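## Task

Get plate R38 read in the plate reader READER. First press the reader's STAGE key so the stage slides out. If the stage already holds a plate, put that plate, still lidded, into recovery nest N6, lying flat within its locators. Bring R38 out of plate hotel H1 and set it in regrip nest RG. Lift off its lid and place the lid upright on lid park LP1. Put R38 on the reader stage, flat within the locators, with its A1 well at the stage corner labelled A1. Press START and wait for the lamp to turn green again. After that the stage must remain in, or the read does not count. Every other plate in H1 stays untouched. Nothing may count on the robot holding it at the end. Finish with the gripper open and the arm moved away.

## Robot and tools

ROBOT. One arm with six revolute joints and a two-finger gripper. Joint order everywhere (rows, result lists): waist, shoulder, elbow, wrist pitch, wrist yaw, wrist roll. Stated ranges in rad: waist -2.880..2.880, shoulder 0.000..3.142, elbow 0.000..3.019, wrist pitch -1.693..1.571, wrist yaw -1.571..1.571, wrist roll -2.094..2.094. Real ends can differ by up to 0.019 rad.

FRAME. Scene frame origin sits on the table top under the arm base; +z is up; looking along +x, +y points left. The base may be slightly tilted.

ROW FORMAT. A row is 7 numbers in [-1, 1]: six joint offsets then the gripper opening. Joint offsets are scaled: 1.0 equals 1.264 rad (waist), 1.32 (shoulder), 1.276 (elbow), 1.83 (wrist pitch), 1.686 (wrist yaw), 2.022 (wrist roll). They are offsets, not poses. The opening is absolute: +1 fully open, -1 closed. Optionally append 6 stiffness factors in 0..1 (same joint order), making 13 numbers; each scales that joint's position gain and persists until replaced.

execute_actions(actions): a list of actions, run in sequence. Each action is a list of up to 15 rows, one row per 1/30 s step; a shorter action repeats its final row to fill 15 steps. Within an action every row's offsets count from the joint angles at that action's start (for the first action, the last reported angles), not from the preceding row. An empty list just returns state and images. An action asking a joint more than 0.019 rad outward past its end is refused; if the first action fails this, or any action is malformed, the whole call is rejected and nothing moves. Requests beyond a real end are clipped there, and the result may print "joint sent to its limit" (its absence proves nothing).

move(target, speed, blocking): target is one row as above, with offsets counted from the Joint positions in the latest result that listed them. All joints travel in sync, so the hand sweeps a curve; path length is 0.5 to 10 s (truncated at 10 s). speed (0.01 to 2 rad/s, default 0.5) caps the joint with the largest travel. Finger values are applied immediately. Paths ignore obstacles; faster motion and targets set deeper past a contact hit and press harder. blocking=false returns after 0.5 s while motion continues; check with wait(0), and call wait or stop before any new execute_actions or move. The extra "move:" line reports the ending (done, off_target, moving, held, fault), limits=held or limits=none, and the joint furthest from target.

wait(seconds): 0 to 10; holds the last command and returns early if a running move finishes. stop(): brakes a running move (needs room; fingers keep moving). zoom_image(camera, region): camera is cam_high, cam_low or cam_wrist (each 504x504; wrist is fisheye); region [x0, y0, x1, y1] in pixels, origin top-left, at most 504 by 504. finished_scene(scene): ends the given scene irreversibly and reports success; the goal must already hold by itself.

RESULTS. Joint positions and Joint velocities are in rad and rad/s, followed by the finger pad gap in m (0.094 m when open). Joint targets shows what the joints are currently driven toward; it may change on its own. grip_measured is the measured opening on the commanded scale; readings may carry a constant error of about 1 mm. "joint command not followed" means the clearance check (mounting posts count as arm) altered targets. MOTOR HOT appears from 85 °C; at 100 °C an OVER-TEMPERATURE FAULT drops the arm. FAULT lines mark stops.

MOTION LIMITS. Per step each joint target stays within a lead of its measured angle: 0.264 (waist), 0.32 (shoulder), 0.276 (elbow), 0.33 (wrist pitch), 0.186 (wrist yaw), 0.522 (wrist roll) rad, so big offsets take several actions; unfinished motion must be re-commanded. Targets that would shift the hand over 70 mm are scaled back. Commands of only a few mm may not move the hand. Sending zero offsets can let the arm droop; in a reply's first call send offsets back to the wanted angles, zeros afterwards, and push further if a joint lags. The arm holds its last command while you compose a reply, and held loads keep heating motors.

GRIPPING. Command an opening below grip_measured to hold: roughly 0.03 below is firm, smaller margins lighter. Pads top out near 50 to 62 N each (less on thin parts under about 2 mm); first contact can spike.

READER AND DECK. The lower key is STAGE (toggles stage out/in); the upper key is START (runs the read and retracts an extended stage). Press keys straight in until they switch. Never let the stage move while a plate on it is not seated within locators, nor retract it with a lid that is not resting on a seated plate. Hotel H1 has 4 slots, slot 1 lowest; plates sit short end forward and are home when pushed to the back stop; releasing one far from home can tip it. A plate stored reversed shows a blank end; you may pull it to read the label but must return it home in the same orientation. Well A1 is at the labelled short end, in the corner opposite the labelled long side. Deck labels identify H1, LP1, RG and N6.

AVOID. Knocking or dropping anything off the table, dropping or slipping plates and lids, slamming, hard impacts and very hard pushes, and overheating motors. End with fingers open and arm clear.

Each tool is called as name(argument=value, ...) on one line, values as JSON.

## Session

I'll start by looking at the current state of the scene.

execute_actions(actions=[])

Scene clock: 0.00 s.
grip_measured=+1.000
Joint names: [waist, shoulder, elbow, wrist pitch, wrist yaw, wrist roll]
Joint positions: [-0.775  2.424  1.866 -0.851 -0.837  1.281  0.094]
Joint velocities: [-0.005  0.005 -0.017 -0.002  0.037 -0.007  0.   ]
Joint targets: [-0.775 2.424 1.884 -0.849 -0.837 1.281]
Joint stiffness scale: [1. 1. 1. 1. 1. 1.]

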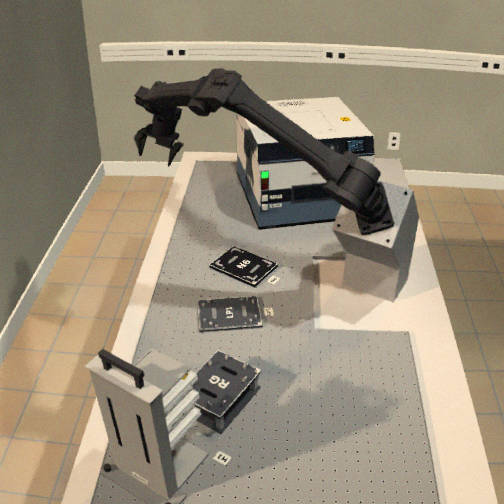

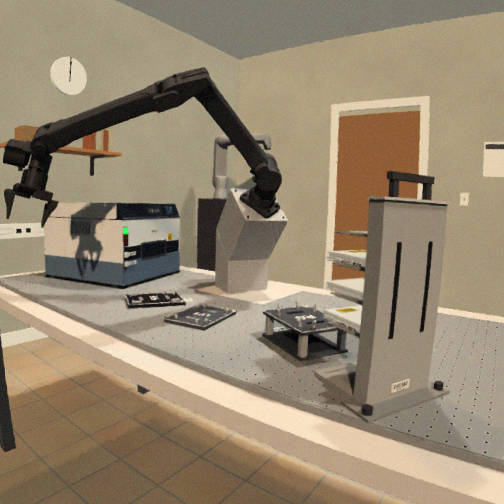

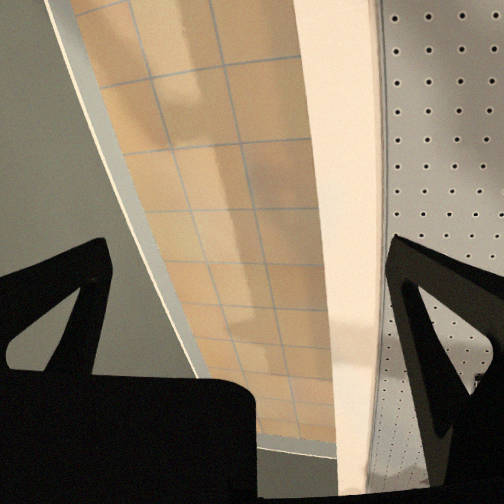

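zoom_image(camera="cam_high", region=[220, 80, 430, 310])

zoom_image(camera="cam_high", region=[70, 230, 310, 504])

zoom_image(camera="cam_low", region=[0, 60, 300, 340])

zoom_image(camera="cam_low", region=[250, 160, 470, 430])

Region (220, 80, 430, 310) of cam_high's 504x504 image, scaled by 2.191, with more detail than that image has; it fills the left 460 columns of this view, and the rest is white.

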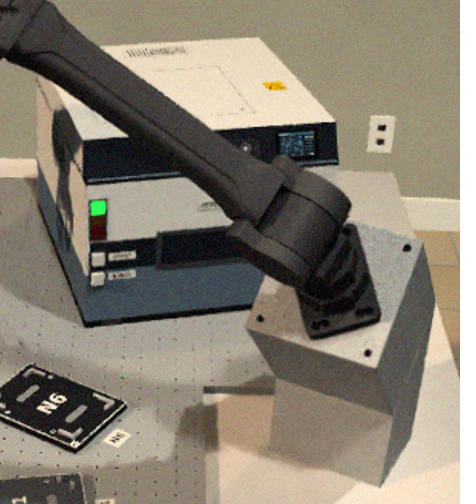

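Region (70, 230, 310, 504) of cam_high's 504x504 image, scaled by 1.839, with more detail than that image has; it fills the left 441 columns of this view, and the rest is white.

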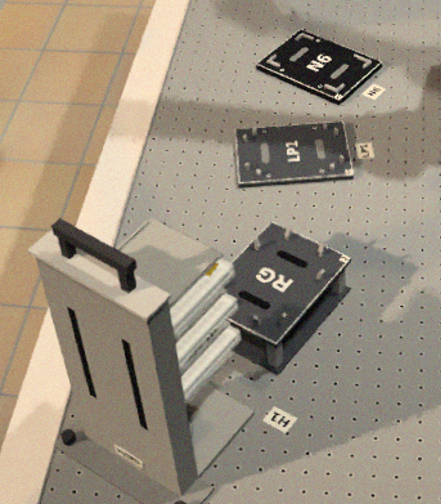

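Region (0, 60, 300, 340) of cam_low's 504x504 image, scaled by 1.680, with more detail than that image has; it fills the top 470 rows of this view, and the rest is white.

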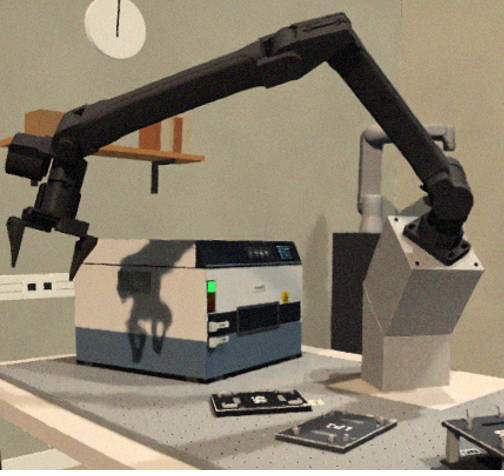

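Region (250, 160, 470, 430) of cam_low's 504x504 image, scaled by 1.867, with more detail than that image has; it fills the left 411 columns of this view, and the rest is white.

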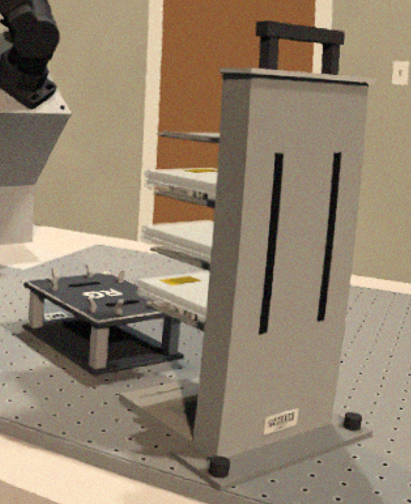

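zoom_image(camera="cam_high", region=[180, 230, 300, 350])

zoom_image(camera="cam_high", region=[300, 150, 430, 310])

Region (180, 230, 300, 350) of cam_high's 504x504 image, scaled by 4.200, with more detail than that image has.

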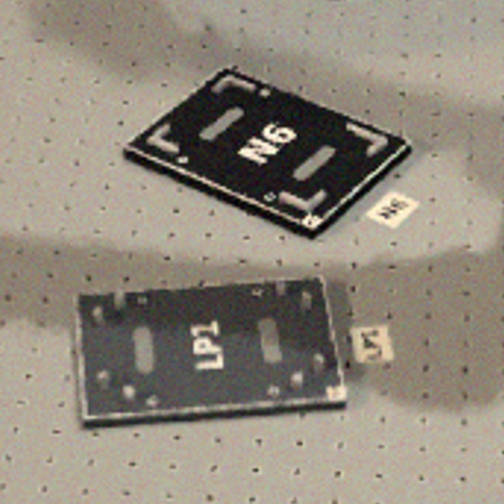

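Region (300, 150, 430, 310) of cam_high's 504x504 image, scaled by 3.150, with more detail than that image has; it fills the left 410 columns of this view, and the rest is white.

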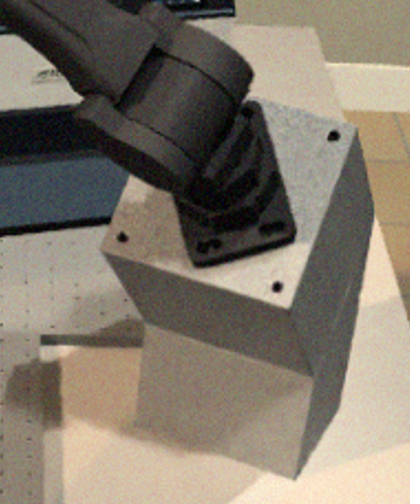

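zoom_image(camera="cam_high", region=[260, 320, 450, 504])

zoom_image(camera="cam_high", region=[110, 140, 270, 300])

Region (260, 320, 450, 504) of cam_high's 504x504 image, scaled by 2.653, with more detail than that image has; it fills the top 488 rows of this view, and the rest is white.

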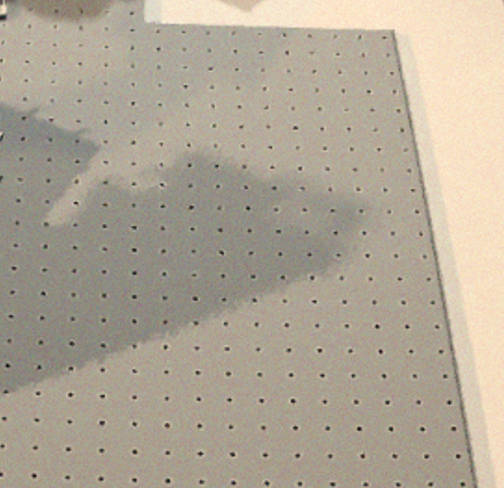

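Region (110, 140, 270, 300) of cam_high's 504x504 image, scaled by 3.150, with more detail than that image has.

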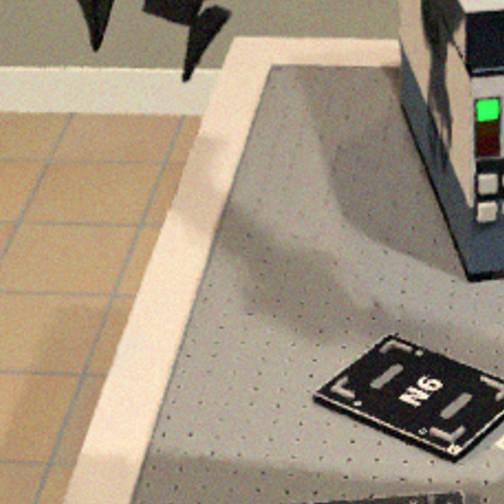

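zoom_image(camera="cam_high", region=[290, 320, 390, 420])

zoom_image(camera="cam_high", region=[290, 404, 390, 504])

zoom_image(camera="cam_high", region=[350, 404, 450, 504])

zoom_image(camera="cam_high", region=[340, 320, 440, 420])

Region (290, 320, 390, 420) of cam_high's 504x504 image, scaled by 5.040, with more detail than that image has.

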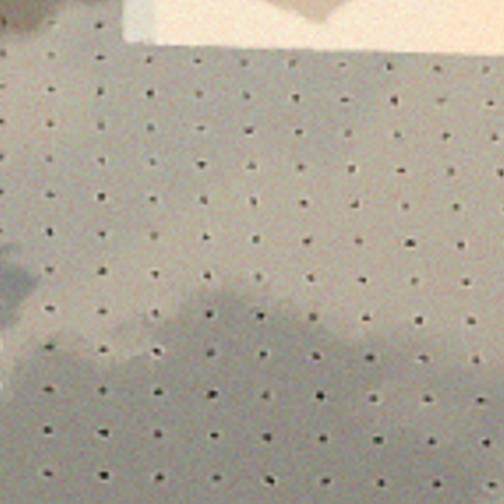

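Region (290, 404, 390, 504) of cam_high's 504x504 image, scaled by 5.040, with more detail than that image has.

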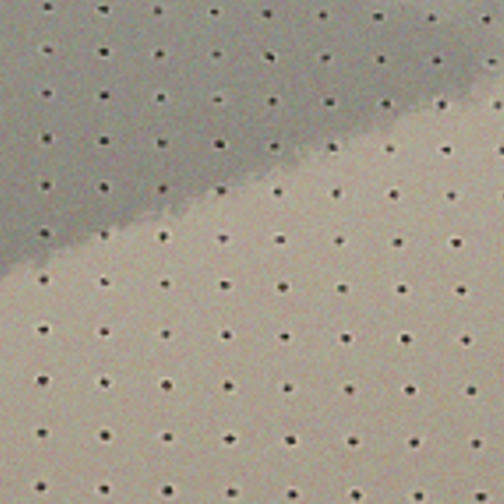

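Region (350, 404, 450, 504) of cam_high's 504x504 image, scaled by 5.040, with more detail than that image has.

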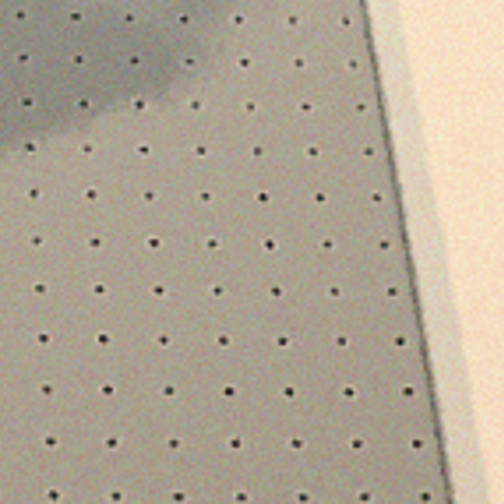

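Region (340, 320, 440, 420) of cam_high's 504x504 image, scaled by 5.040, with more detail than that image has.

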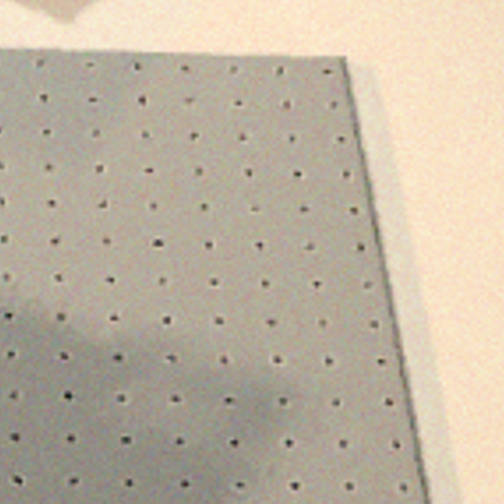

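zoom_image(camera="cam_high", region=[220, 250, 320, 350])

zoom_image(camera="cam_high", region=[130, 270, 230, 370])

zoom_image(camera="cam_high", region=[150, 190, 250, 290])

zoom_image(camera="cam_high", region=[200, 404, 300, 504])

Region (220, 250, 320, 350) of cam_high's 504x504 image, scaled by 5.040, with more detail than that image has.

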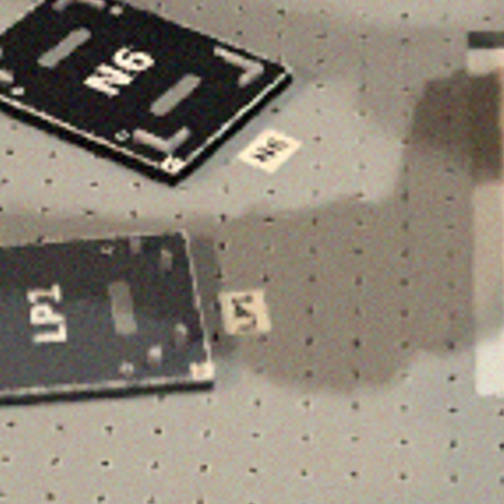

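Region (130, 270, 230, 370) of cam_high's 504x504 image, scaled by 5.040, with more detail than that image has.

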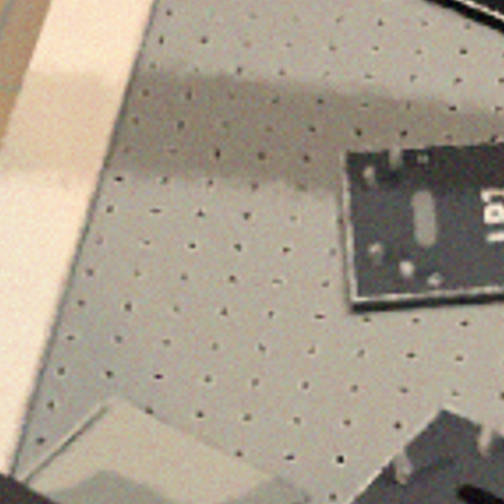

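Region (150, 190, 250, 290) of cam_high's 504x504 image, scaled by 5.040, with more detail than that image has.

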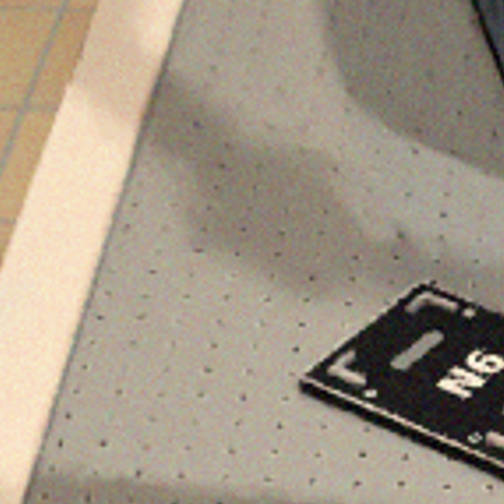

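Region (200, 404, 300, 504) of cam_high's 504x504 image, scaled by 5.040, with more detail than that image has.

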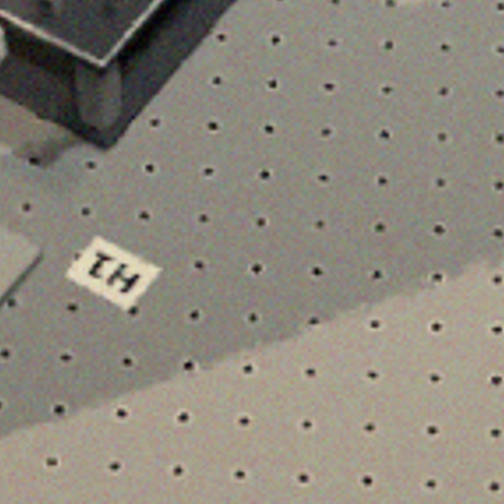

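zoom_image(camera="cam_high", region=[125, 60, 255, 180])

zoom_image(camera="cam_low", region=[0, 110, 120, 240])

zoom_image(camera="cam_low", region=[130, 55, 250, 175])

zoom_image(camera="cam_low", region=[190, 150, 330, 310])

Region (125, 60, 255, 180) of cam_high's 504x504 image, scaled by 3.877, with more detail than that image has; it fills the top 465 rows of this view, and the rest is white.

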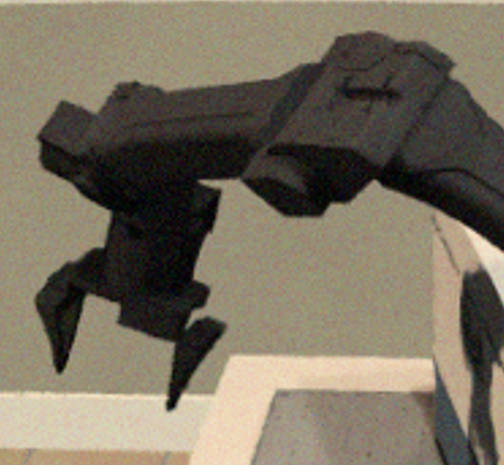

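Region (0, 110, 120, 240) of cam_low's 504x504 image, scaled by 3.877, with more detail than that image has; it fills the left 465 columns of this view, and the rest is white.

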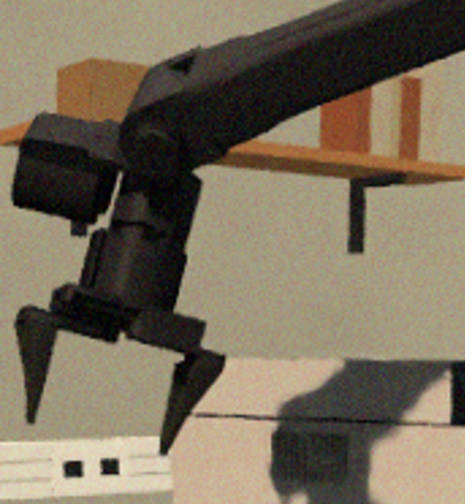

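Region (130, 55, 250, 175) of cam_low's 504x504 image, scaled by 4.200, with more detail than that image has.

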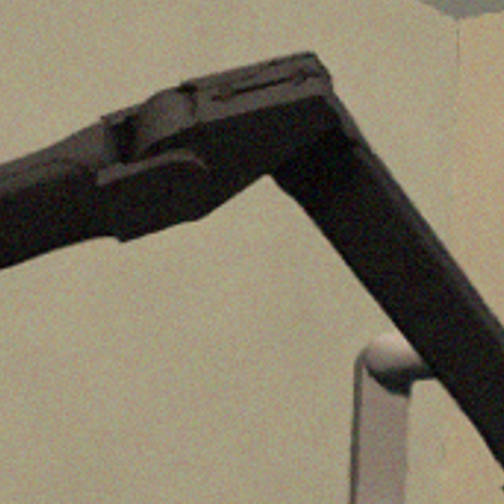

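Region (190, 150, 330, 310) of cam_low's 504x504 image, scaled by 3.150, with more detail than that image has; it fills the left 441 columns of this view, and the rest is white.

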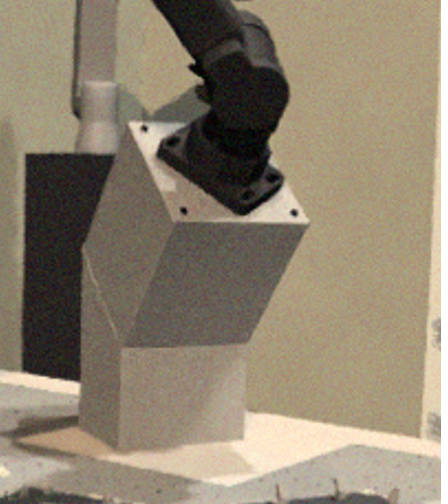

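zoom_image(camera="cam_low", region=[400, 310, 504, 460])

zoom_image(camera="cam_low", region=[110, 270, 270, 360])

zoom_image(camera="cam_low", region=[230, 285, 390, 425])

zoom_image(camera="cam_low", region=[0, 195, 200, 315])

Region (400, 310, 504, 460) of cam_low's 504x504 image, scaled by 3.360, with more detail than that image has; it fills the left 349 columns of this view, and the rest is white.

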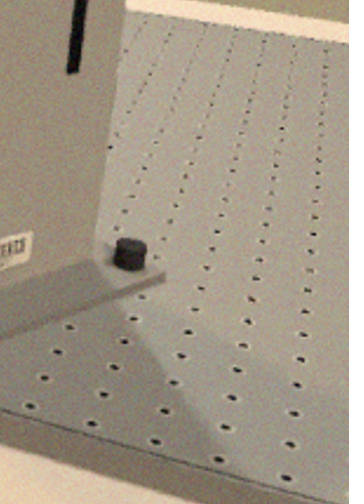

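Region (110, 270, 270, 360) of cam_low's 504x504 image, scaled by 3.150, with more detail than that image has; it fills the top 284 rows of this view, and the rest is white.

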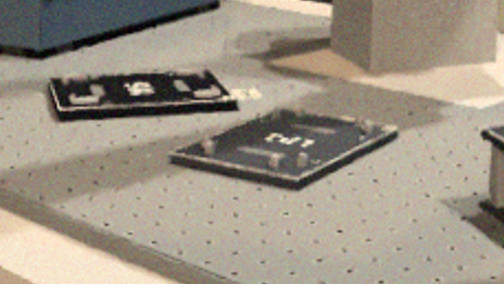

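Region (230, 285, 390, 425) of cam_low's 504x504 image, scaled by 3.150, with more detail than that image has; it fills the top 441 rows of this view, and the rest is white.

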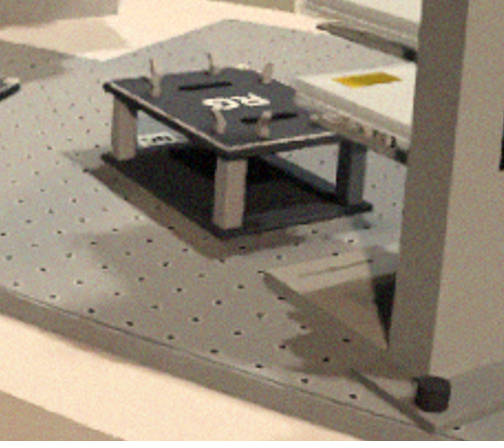

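Region (0, 195, 200, 315) of cam_low's 504x504 image, scaled by 2.520, with more detail than that image has; it fills the top 302 rows of this view, and the rest is white.

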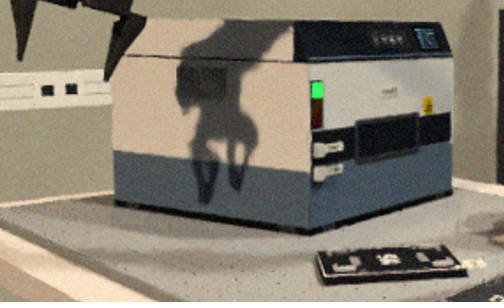

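zoom_image(camera="cam_low", region=[115, 280, 195, 320])

zoom_image(camera="cam_low", region=[160, 295, 240, 345])

zoom_image(camera="cam_low", region=[190, 270, 320, 320])

zoom_image(camera="cam_low", region=[0, 255, 80, 315])

Region (115, 280, 195, 320) of cam_low's 504x504 image, scaled by 6.300, with more detail than that image has.

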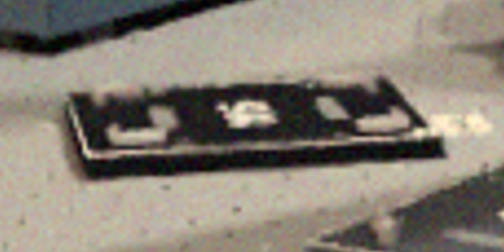

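Region (160, 295, 240, 345) of cam_low's 504x504 image, scaled by 6.300, with more detail than that image has; it fills the top 315 rows of this view, and the rest is white.

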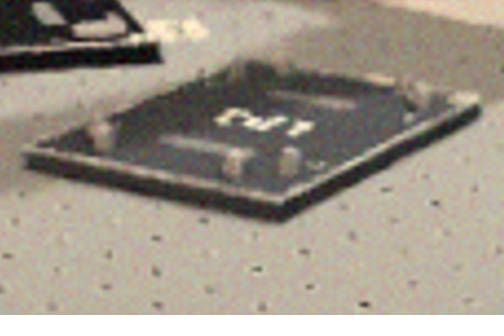

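Region (190, 270, 320, 320) of cam_low's 504x504 image, scaled by 3.877, with more detail than that image has; it fills the top 194 rows of this view, and the rest is white.

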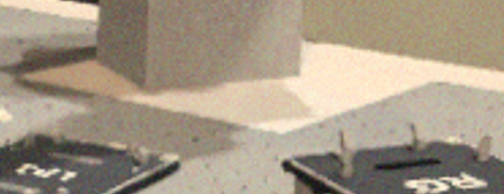

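Region (0, 255, 80, 315) of cam_low's 504x504 image, scaled by 6.300, with more detail than that image has; it fills the top 378 rows of this view, and the rest is white.

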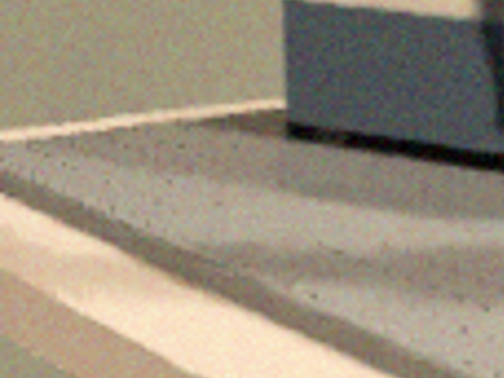

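move(target=[0.613, -0.624, -0.522, 0.192, 0.496, -0.634, 1.0], speed=0.6)

Scene clock: 122.93 s.
grip_measured=+1.000
Joint names: [waist, shoulder, elbow, wrist pitch, wrist yaw, wrist roll]
Joint positions: [ 0.     1.615  1.203 -0.52  -0.005  0.01   0.094]
Joint velocities: [-0.005 -0.005 -0.012 -0.012 -0.066 -0.066  0.   ]
Joint targets: [-0.000 1.600 1.200 -0.500 -0.001 -0.001]
Joint stiffness scale: [1. 1. 1. 1. 1. 1.]
move: done; limits=none; farthest joint: the wrist pitch, 0.020 radians from its target (0.352 radians at the start)

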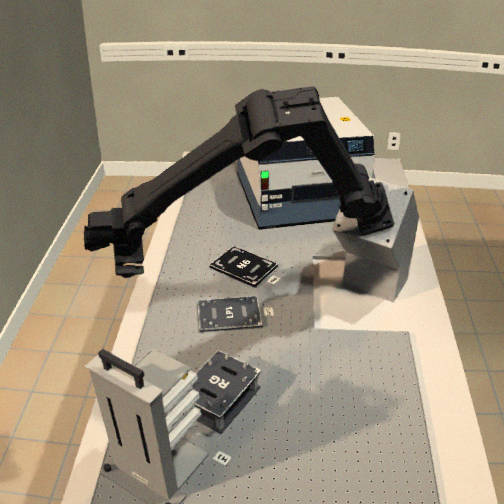

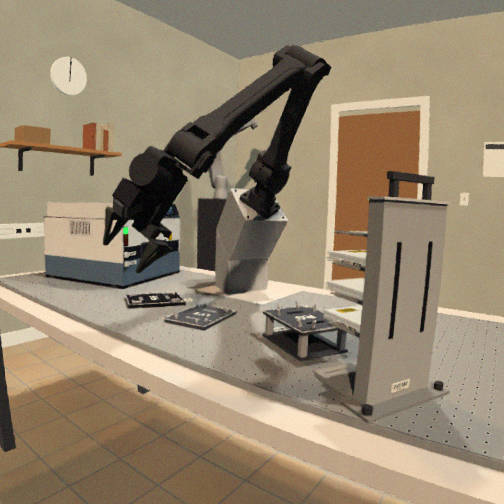

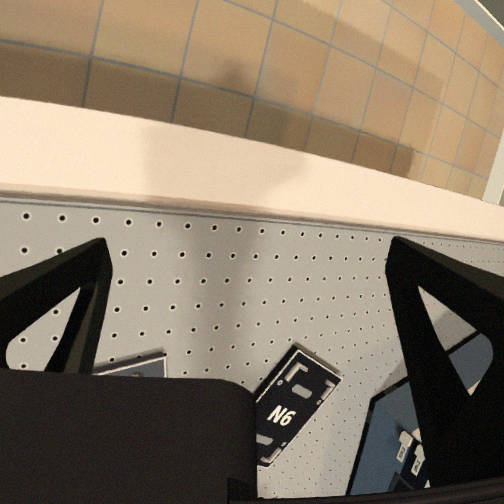

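zoom_image(camera="cam_high", region=[70, 180, 180, 290])

zoom_image(camera="cam_low", region=[90, 120, 240, 280])

zoom_image(camera="cam_high", region=[220, 75, 410, 250])

zoom_image(camera="cam_low", region=[200, 35, 350, 230])

Region (70, 180, 180, 290) of cam_high's 504x504 image, scaled by 4.582, with more detail than that image has.

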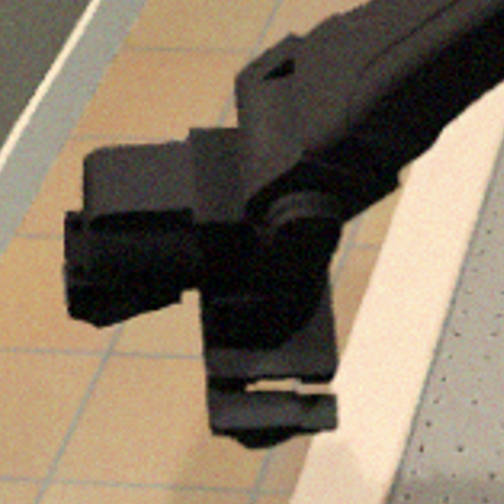

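Region (90, 120, 240, 280) of cam_low's 504x504 image, scaled by 3.150, with more detail than that image has; it fills the left 472 columns of this view, and the rest is white.

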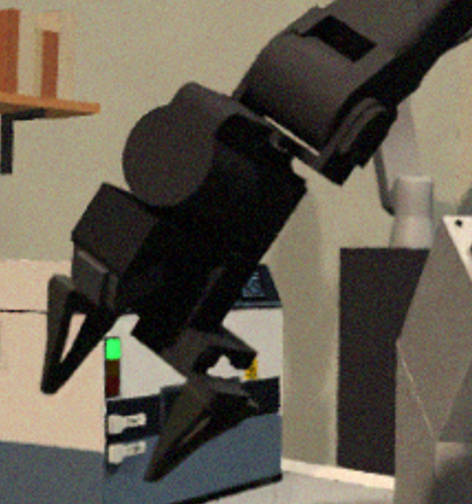

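Region (220, 75, 410, 250) of cam_high's 504x504 image, scaled by 2.653, with more detail than that image has; it fills the top 464 rows of this view, and the rest is white.

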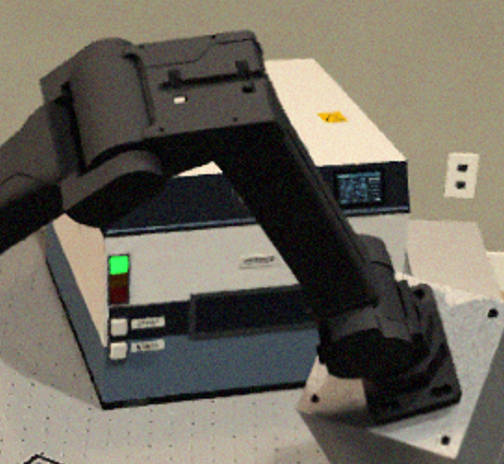

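Region (200, 35, 350, 230) of cam_low's 504x504 image, scaled by 2.585, with more detail than that image has; it fills the left 388 columns of this view, and the rest is white.

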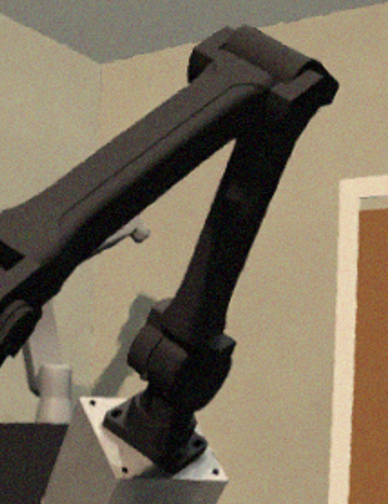

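zoom_image(camera="cam_wrist", region=[0, 180, 252, 400])

zoom_image(camera="cam_wrist", region=[200, 190, 420, 480])

Region (0, 180, 252, 400) of cam_wrist's 504x504 image, scaled by 2.000, with more detail than that image has; it fills the top 440 rows of this view, and the rest is white.

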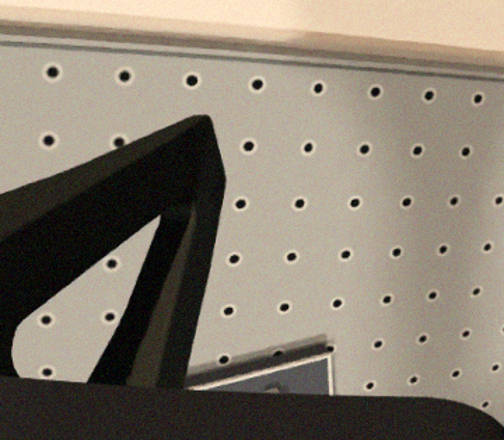

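Region (200, 190, 420, 480) of cam_wrist's 504x504 image, scaled by 1.738, with more detail than that image has; it fills the left 382 columns of this view, and the rest is white.

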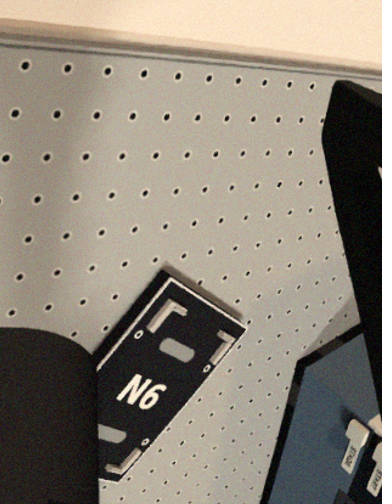

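zoom_image(camera="cam_wrist", region=[230, 210, 400, 380])

Region (230, 210, 400, 380) of cam_wrist's 504x504 image, scaled by 2.965, with more detail than that image has.

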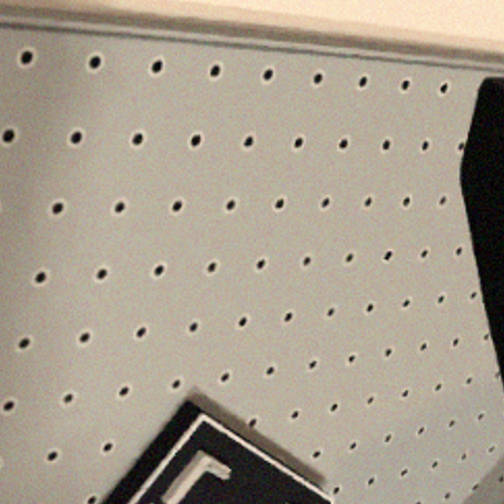

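move(target=[0.0, -0.466, -0.482, 0.011, 0.003, -0.005, 1.0], speed=0.6)

Scene clock: 200.63 s.
grip_measured=+1.000
Joint names: [waist, shoulder, elbow, wrist pitch, wrist yaw, wrist roll]
Joint positions: [ 0.     1.009  0.584 -0.52  -0.004  0.01   0.094]
Joint velocities: [-0.005 -0.005  0.002 -0.007 -0.007 -0.051  0.   ]
Joint targets: [0.000 1.000 0.588 -0.500 0.001 0.000]
Joint stiffness scale: [1. 1. 1. 1. 1. 1.]
move: done; limits=none; farthest joint: the wrist pitch, 0.020 radians from its target (0.020 radians at the start)

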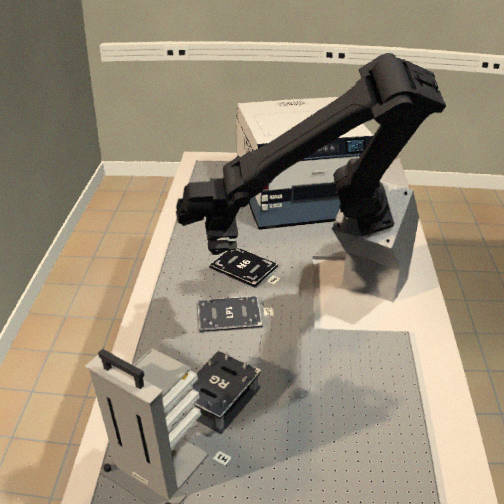

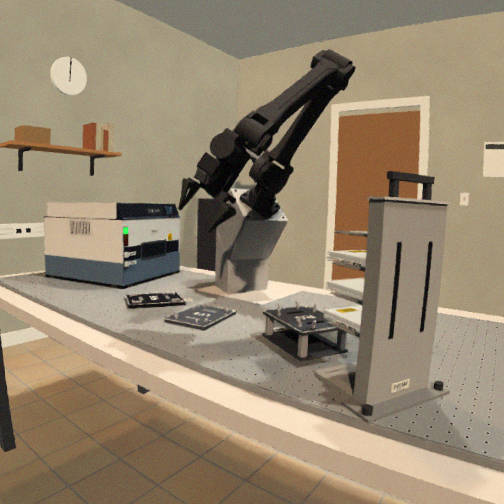

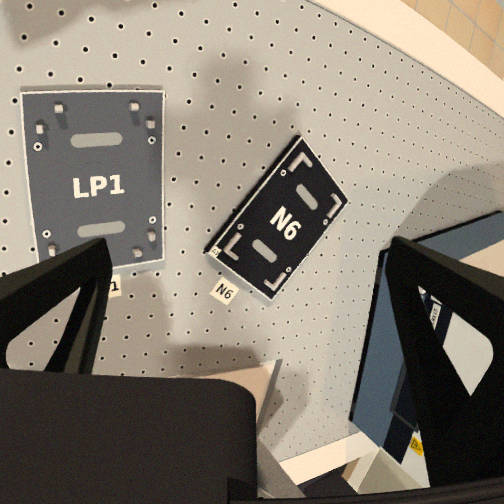

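zoom_image(camera="cam_wrist", region=[100, 0, 350, 250])

zoom_image(camera="cam_wrist", region=[100, 200, 350, 400])

Region (100, 0, 350, 250) of cam_wrist's 504x504 image, scaled by 2.016, with more detail than that image has.

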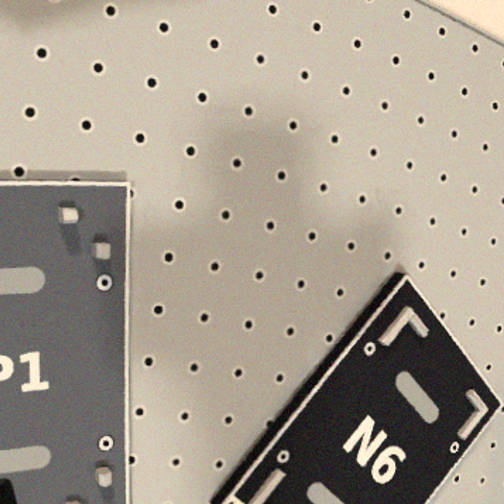

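Region (100, 200, 350, 400) of cam_wrist's 504x504 image, scaled by 2.016, with more detail than that image has; it fills the top 403 rows of this view, and the rest is white.

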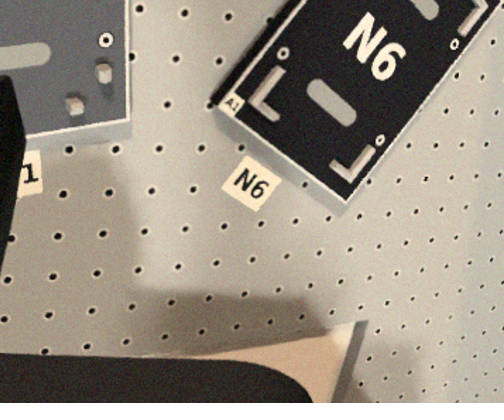

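move(target=[0.0, -0.007, 0.55, -0.383, 0.003, -0.005, 1.0], speed=0.6)

Scene clock: 244.40 s.
grip_measured=+1.000
Joint names: [waist, shoulder, elbow, wrist pitch, wrist yaw, wrist roll]
Joint positions: [ 0.     1.009  1.257 -1.201 -0.003  0.01   0.094]
Joint velocities: [-0.005 -0.005  0.017  0.007  0.037 -0.066  0.   ]
Joint targets: [0.000 1.000 1.286 -1.220 0.001 -0.000]
Joint stiffness scale: [1. 1. 1. 1. 1. 1.]
move: off_target; limits=none; farthest joint: the elbow, 0.029 radians from its target (0.702 radians at the start)

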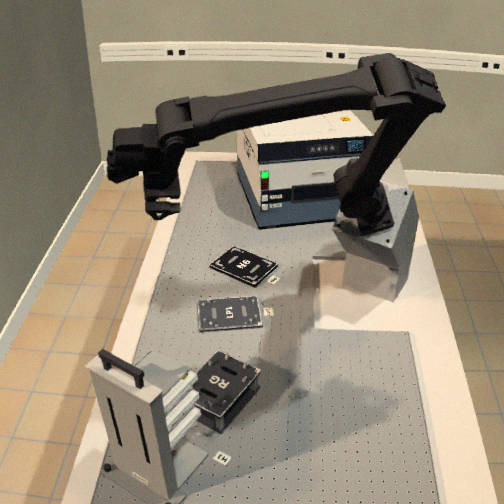

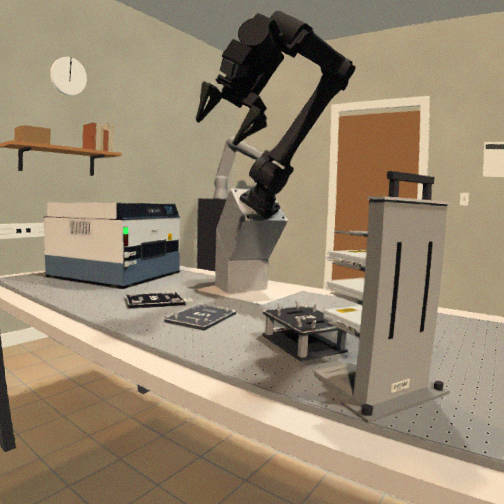

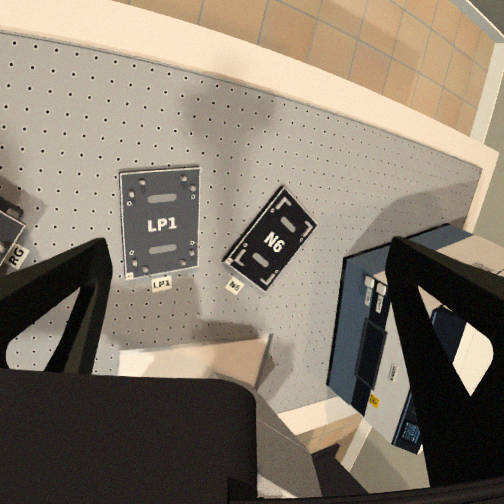

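zoom_image(camera="cam_wrist", region=[60, 40, 300, 240])

zoom_image(camera="cam_wrist", region=[100, 230, 300, 380])

Region (60, 40, 300, 240) of cam_wrist's 504x504 image, scaled by 2.100, with more detail than that image has.

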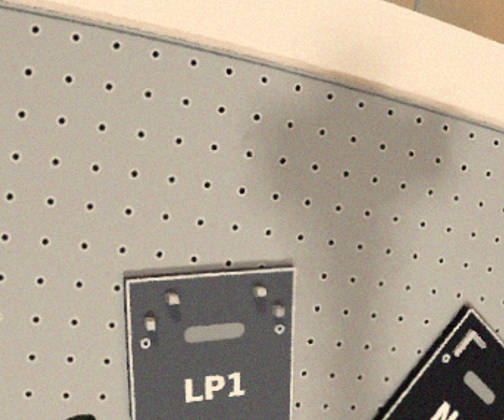

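Region (100, 230, 300, 380) of cam_wrist's 504x504 image, scaled by 2.520, with more detail than that image has; it fills the top 378 rows of this view, and the rest is white.

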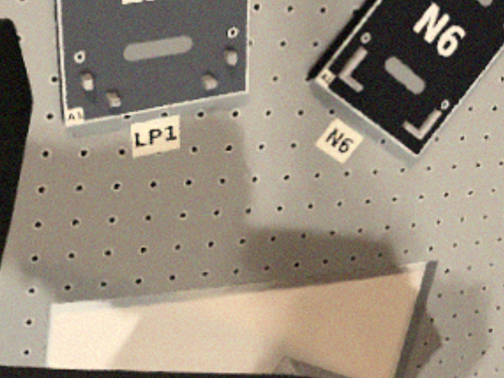

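move(target=[0.0, -0.234, -0.24, 0.394, 0.002, -0.005, 1.0], speed=0.7)

move(target=[0.87, 0.0, 0.0, 0.0, 0.0, 0.0, 1.0], speed=0.7)

Scene clock: 306.37 s.
grip_measured=+1.000
Joint names: [waist, shoulder, elbow, wrist pitch, wrist yaw, wrist roll]
Joint positions: [ 0.     0.713  0.953 -0.508 -0.003  0.01   0.094]
Joint velocities: [ 0.005 -0.005  0.007 -0.002  0.007  0.066  0.   ]
Joint targets: [0.000 0.700 0.951 -0.480 -0.000 -0.000]
Joint stiffness scale: [1. 1. 1. 1. 1. 1.]
move: off_target; limits=none; farthest joint: the wrist pitch, 0.028 radians from its target (0.721 radians at the start)

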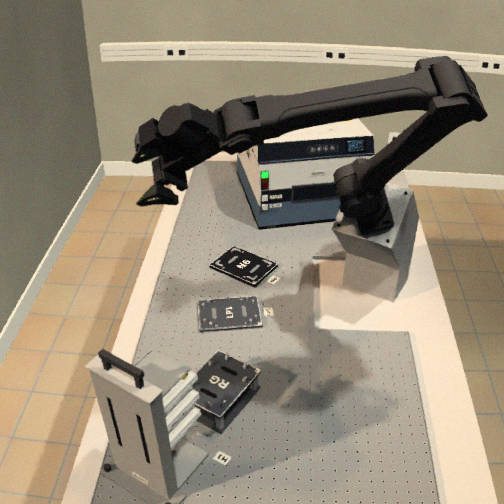

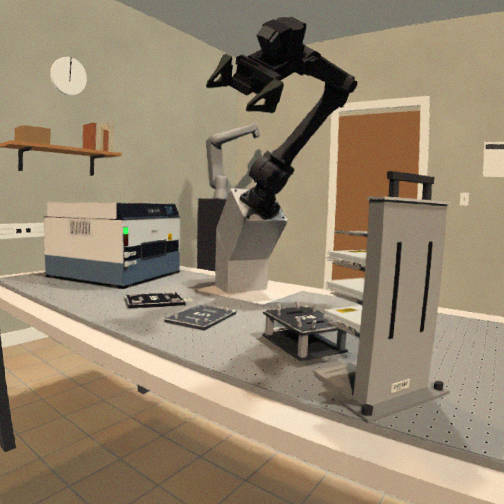

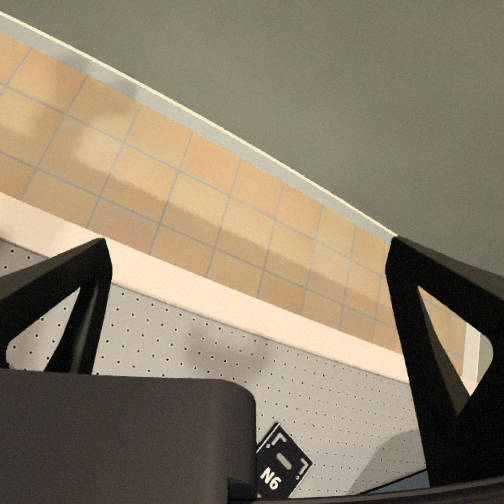

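Scene clock: 308.37 s.
grip_measured=+1.000
Joint names: [waist, shoulder, elbow, wrist pitch, wrist yaw, wrist roll]
Joint positions: [ 1.1    0.713  0.953 -0.508 -0.003  0.01   0.094]
Joint velocities: [ 0.005 -0.005 -0.007  0.002 -0.007 -0.081  0.   ]
Joint targets: [1.100 0.713 0.953 -0.508 -0.003 0.010]
Joint stiffness scale: [1. 1. 1. 1. 1. 1.]
move: done; limits=none; farthest joint: the waist, 0.000 radians from its target (1.100 radians at the start)

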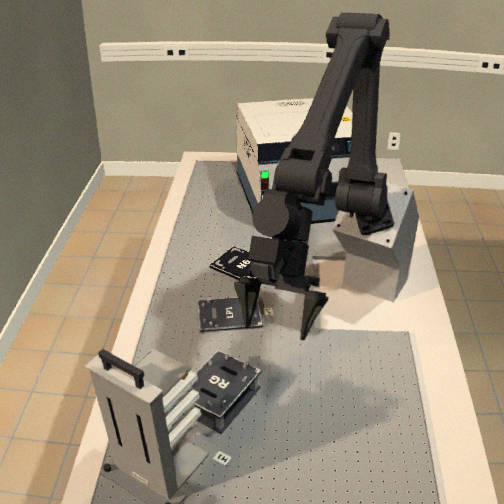

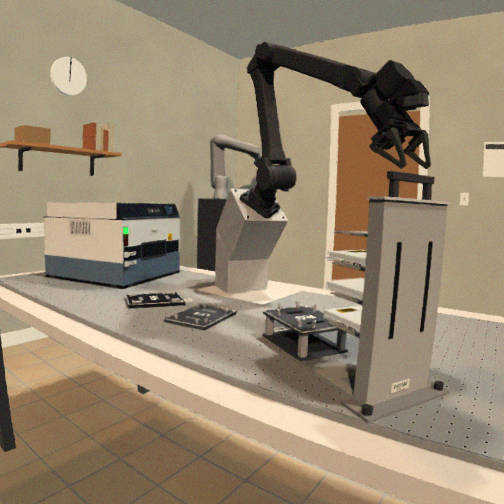

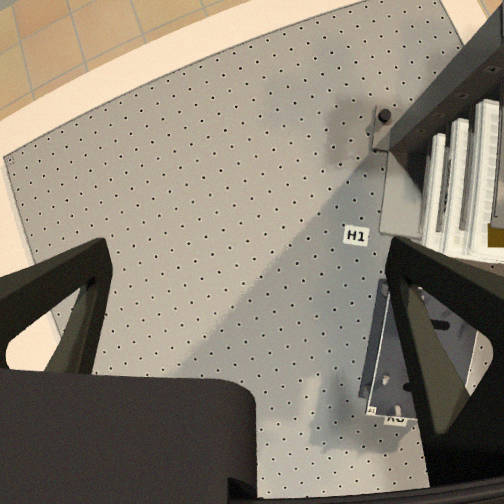

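zoom_image(camera="cam_wrist", region=[0, 40, 252, 292])

zoom_image(camera="cam_wrist", region=[200, 0, 452, 252])

zoom_image(camera="cam_wrist", region=[180, 220, 440, 500])

Region (0, 40, 252, 292) of cam_wrist's 504x504 image, scaled by 2.000, with more detail than that image has.

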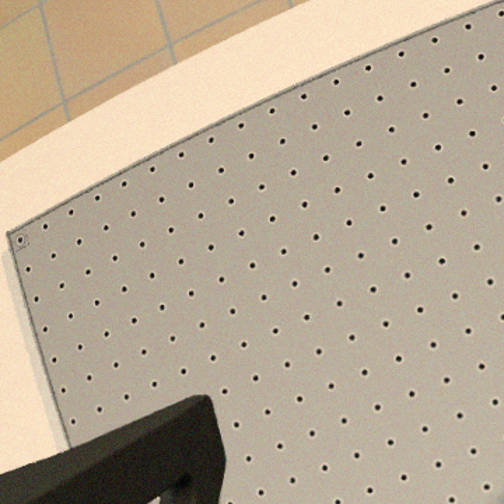

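Region (200, 0, 452, 252) of cam_wrist's 504x504 image, scaled by 2.000, with more detail than that image has.

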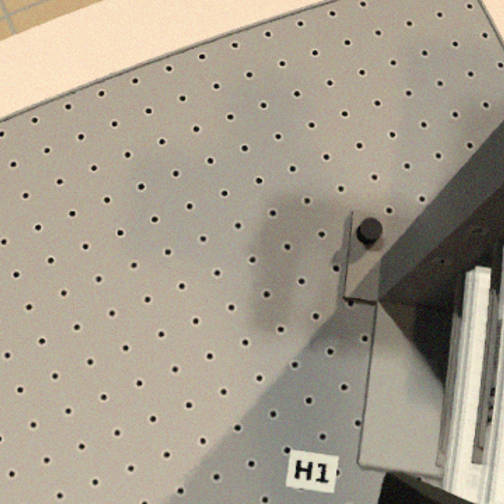

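Region (180, 220, 440, 500) of cam_wrist's 504x504 image, scaled by 1.800, with more detail than that image has; it fills the left 468 columns of this view, and the rest is white.

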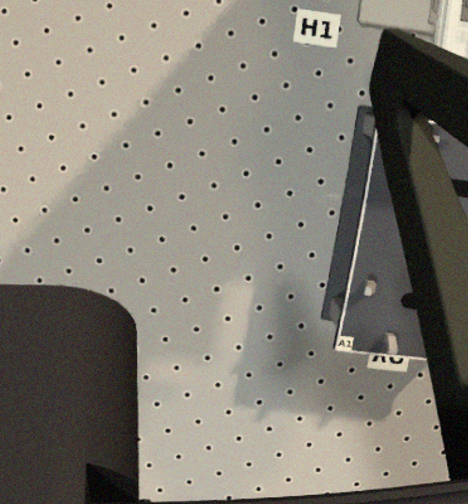

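zoom_image(camera="cam_wrist", region=[250, 330, 420, 500])

Region (250, 330, 420, 500) of cam_wrist's 504x504 image, scaled by 2.965, with more detail than that image has.

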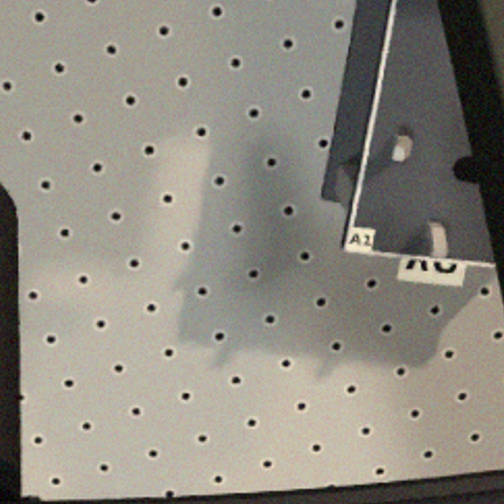

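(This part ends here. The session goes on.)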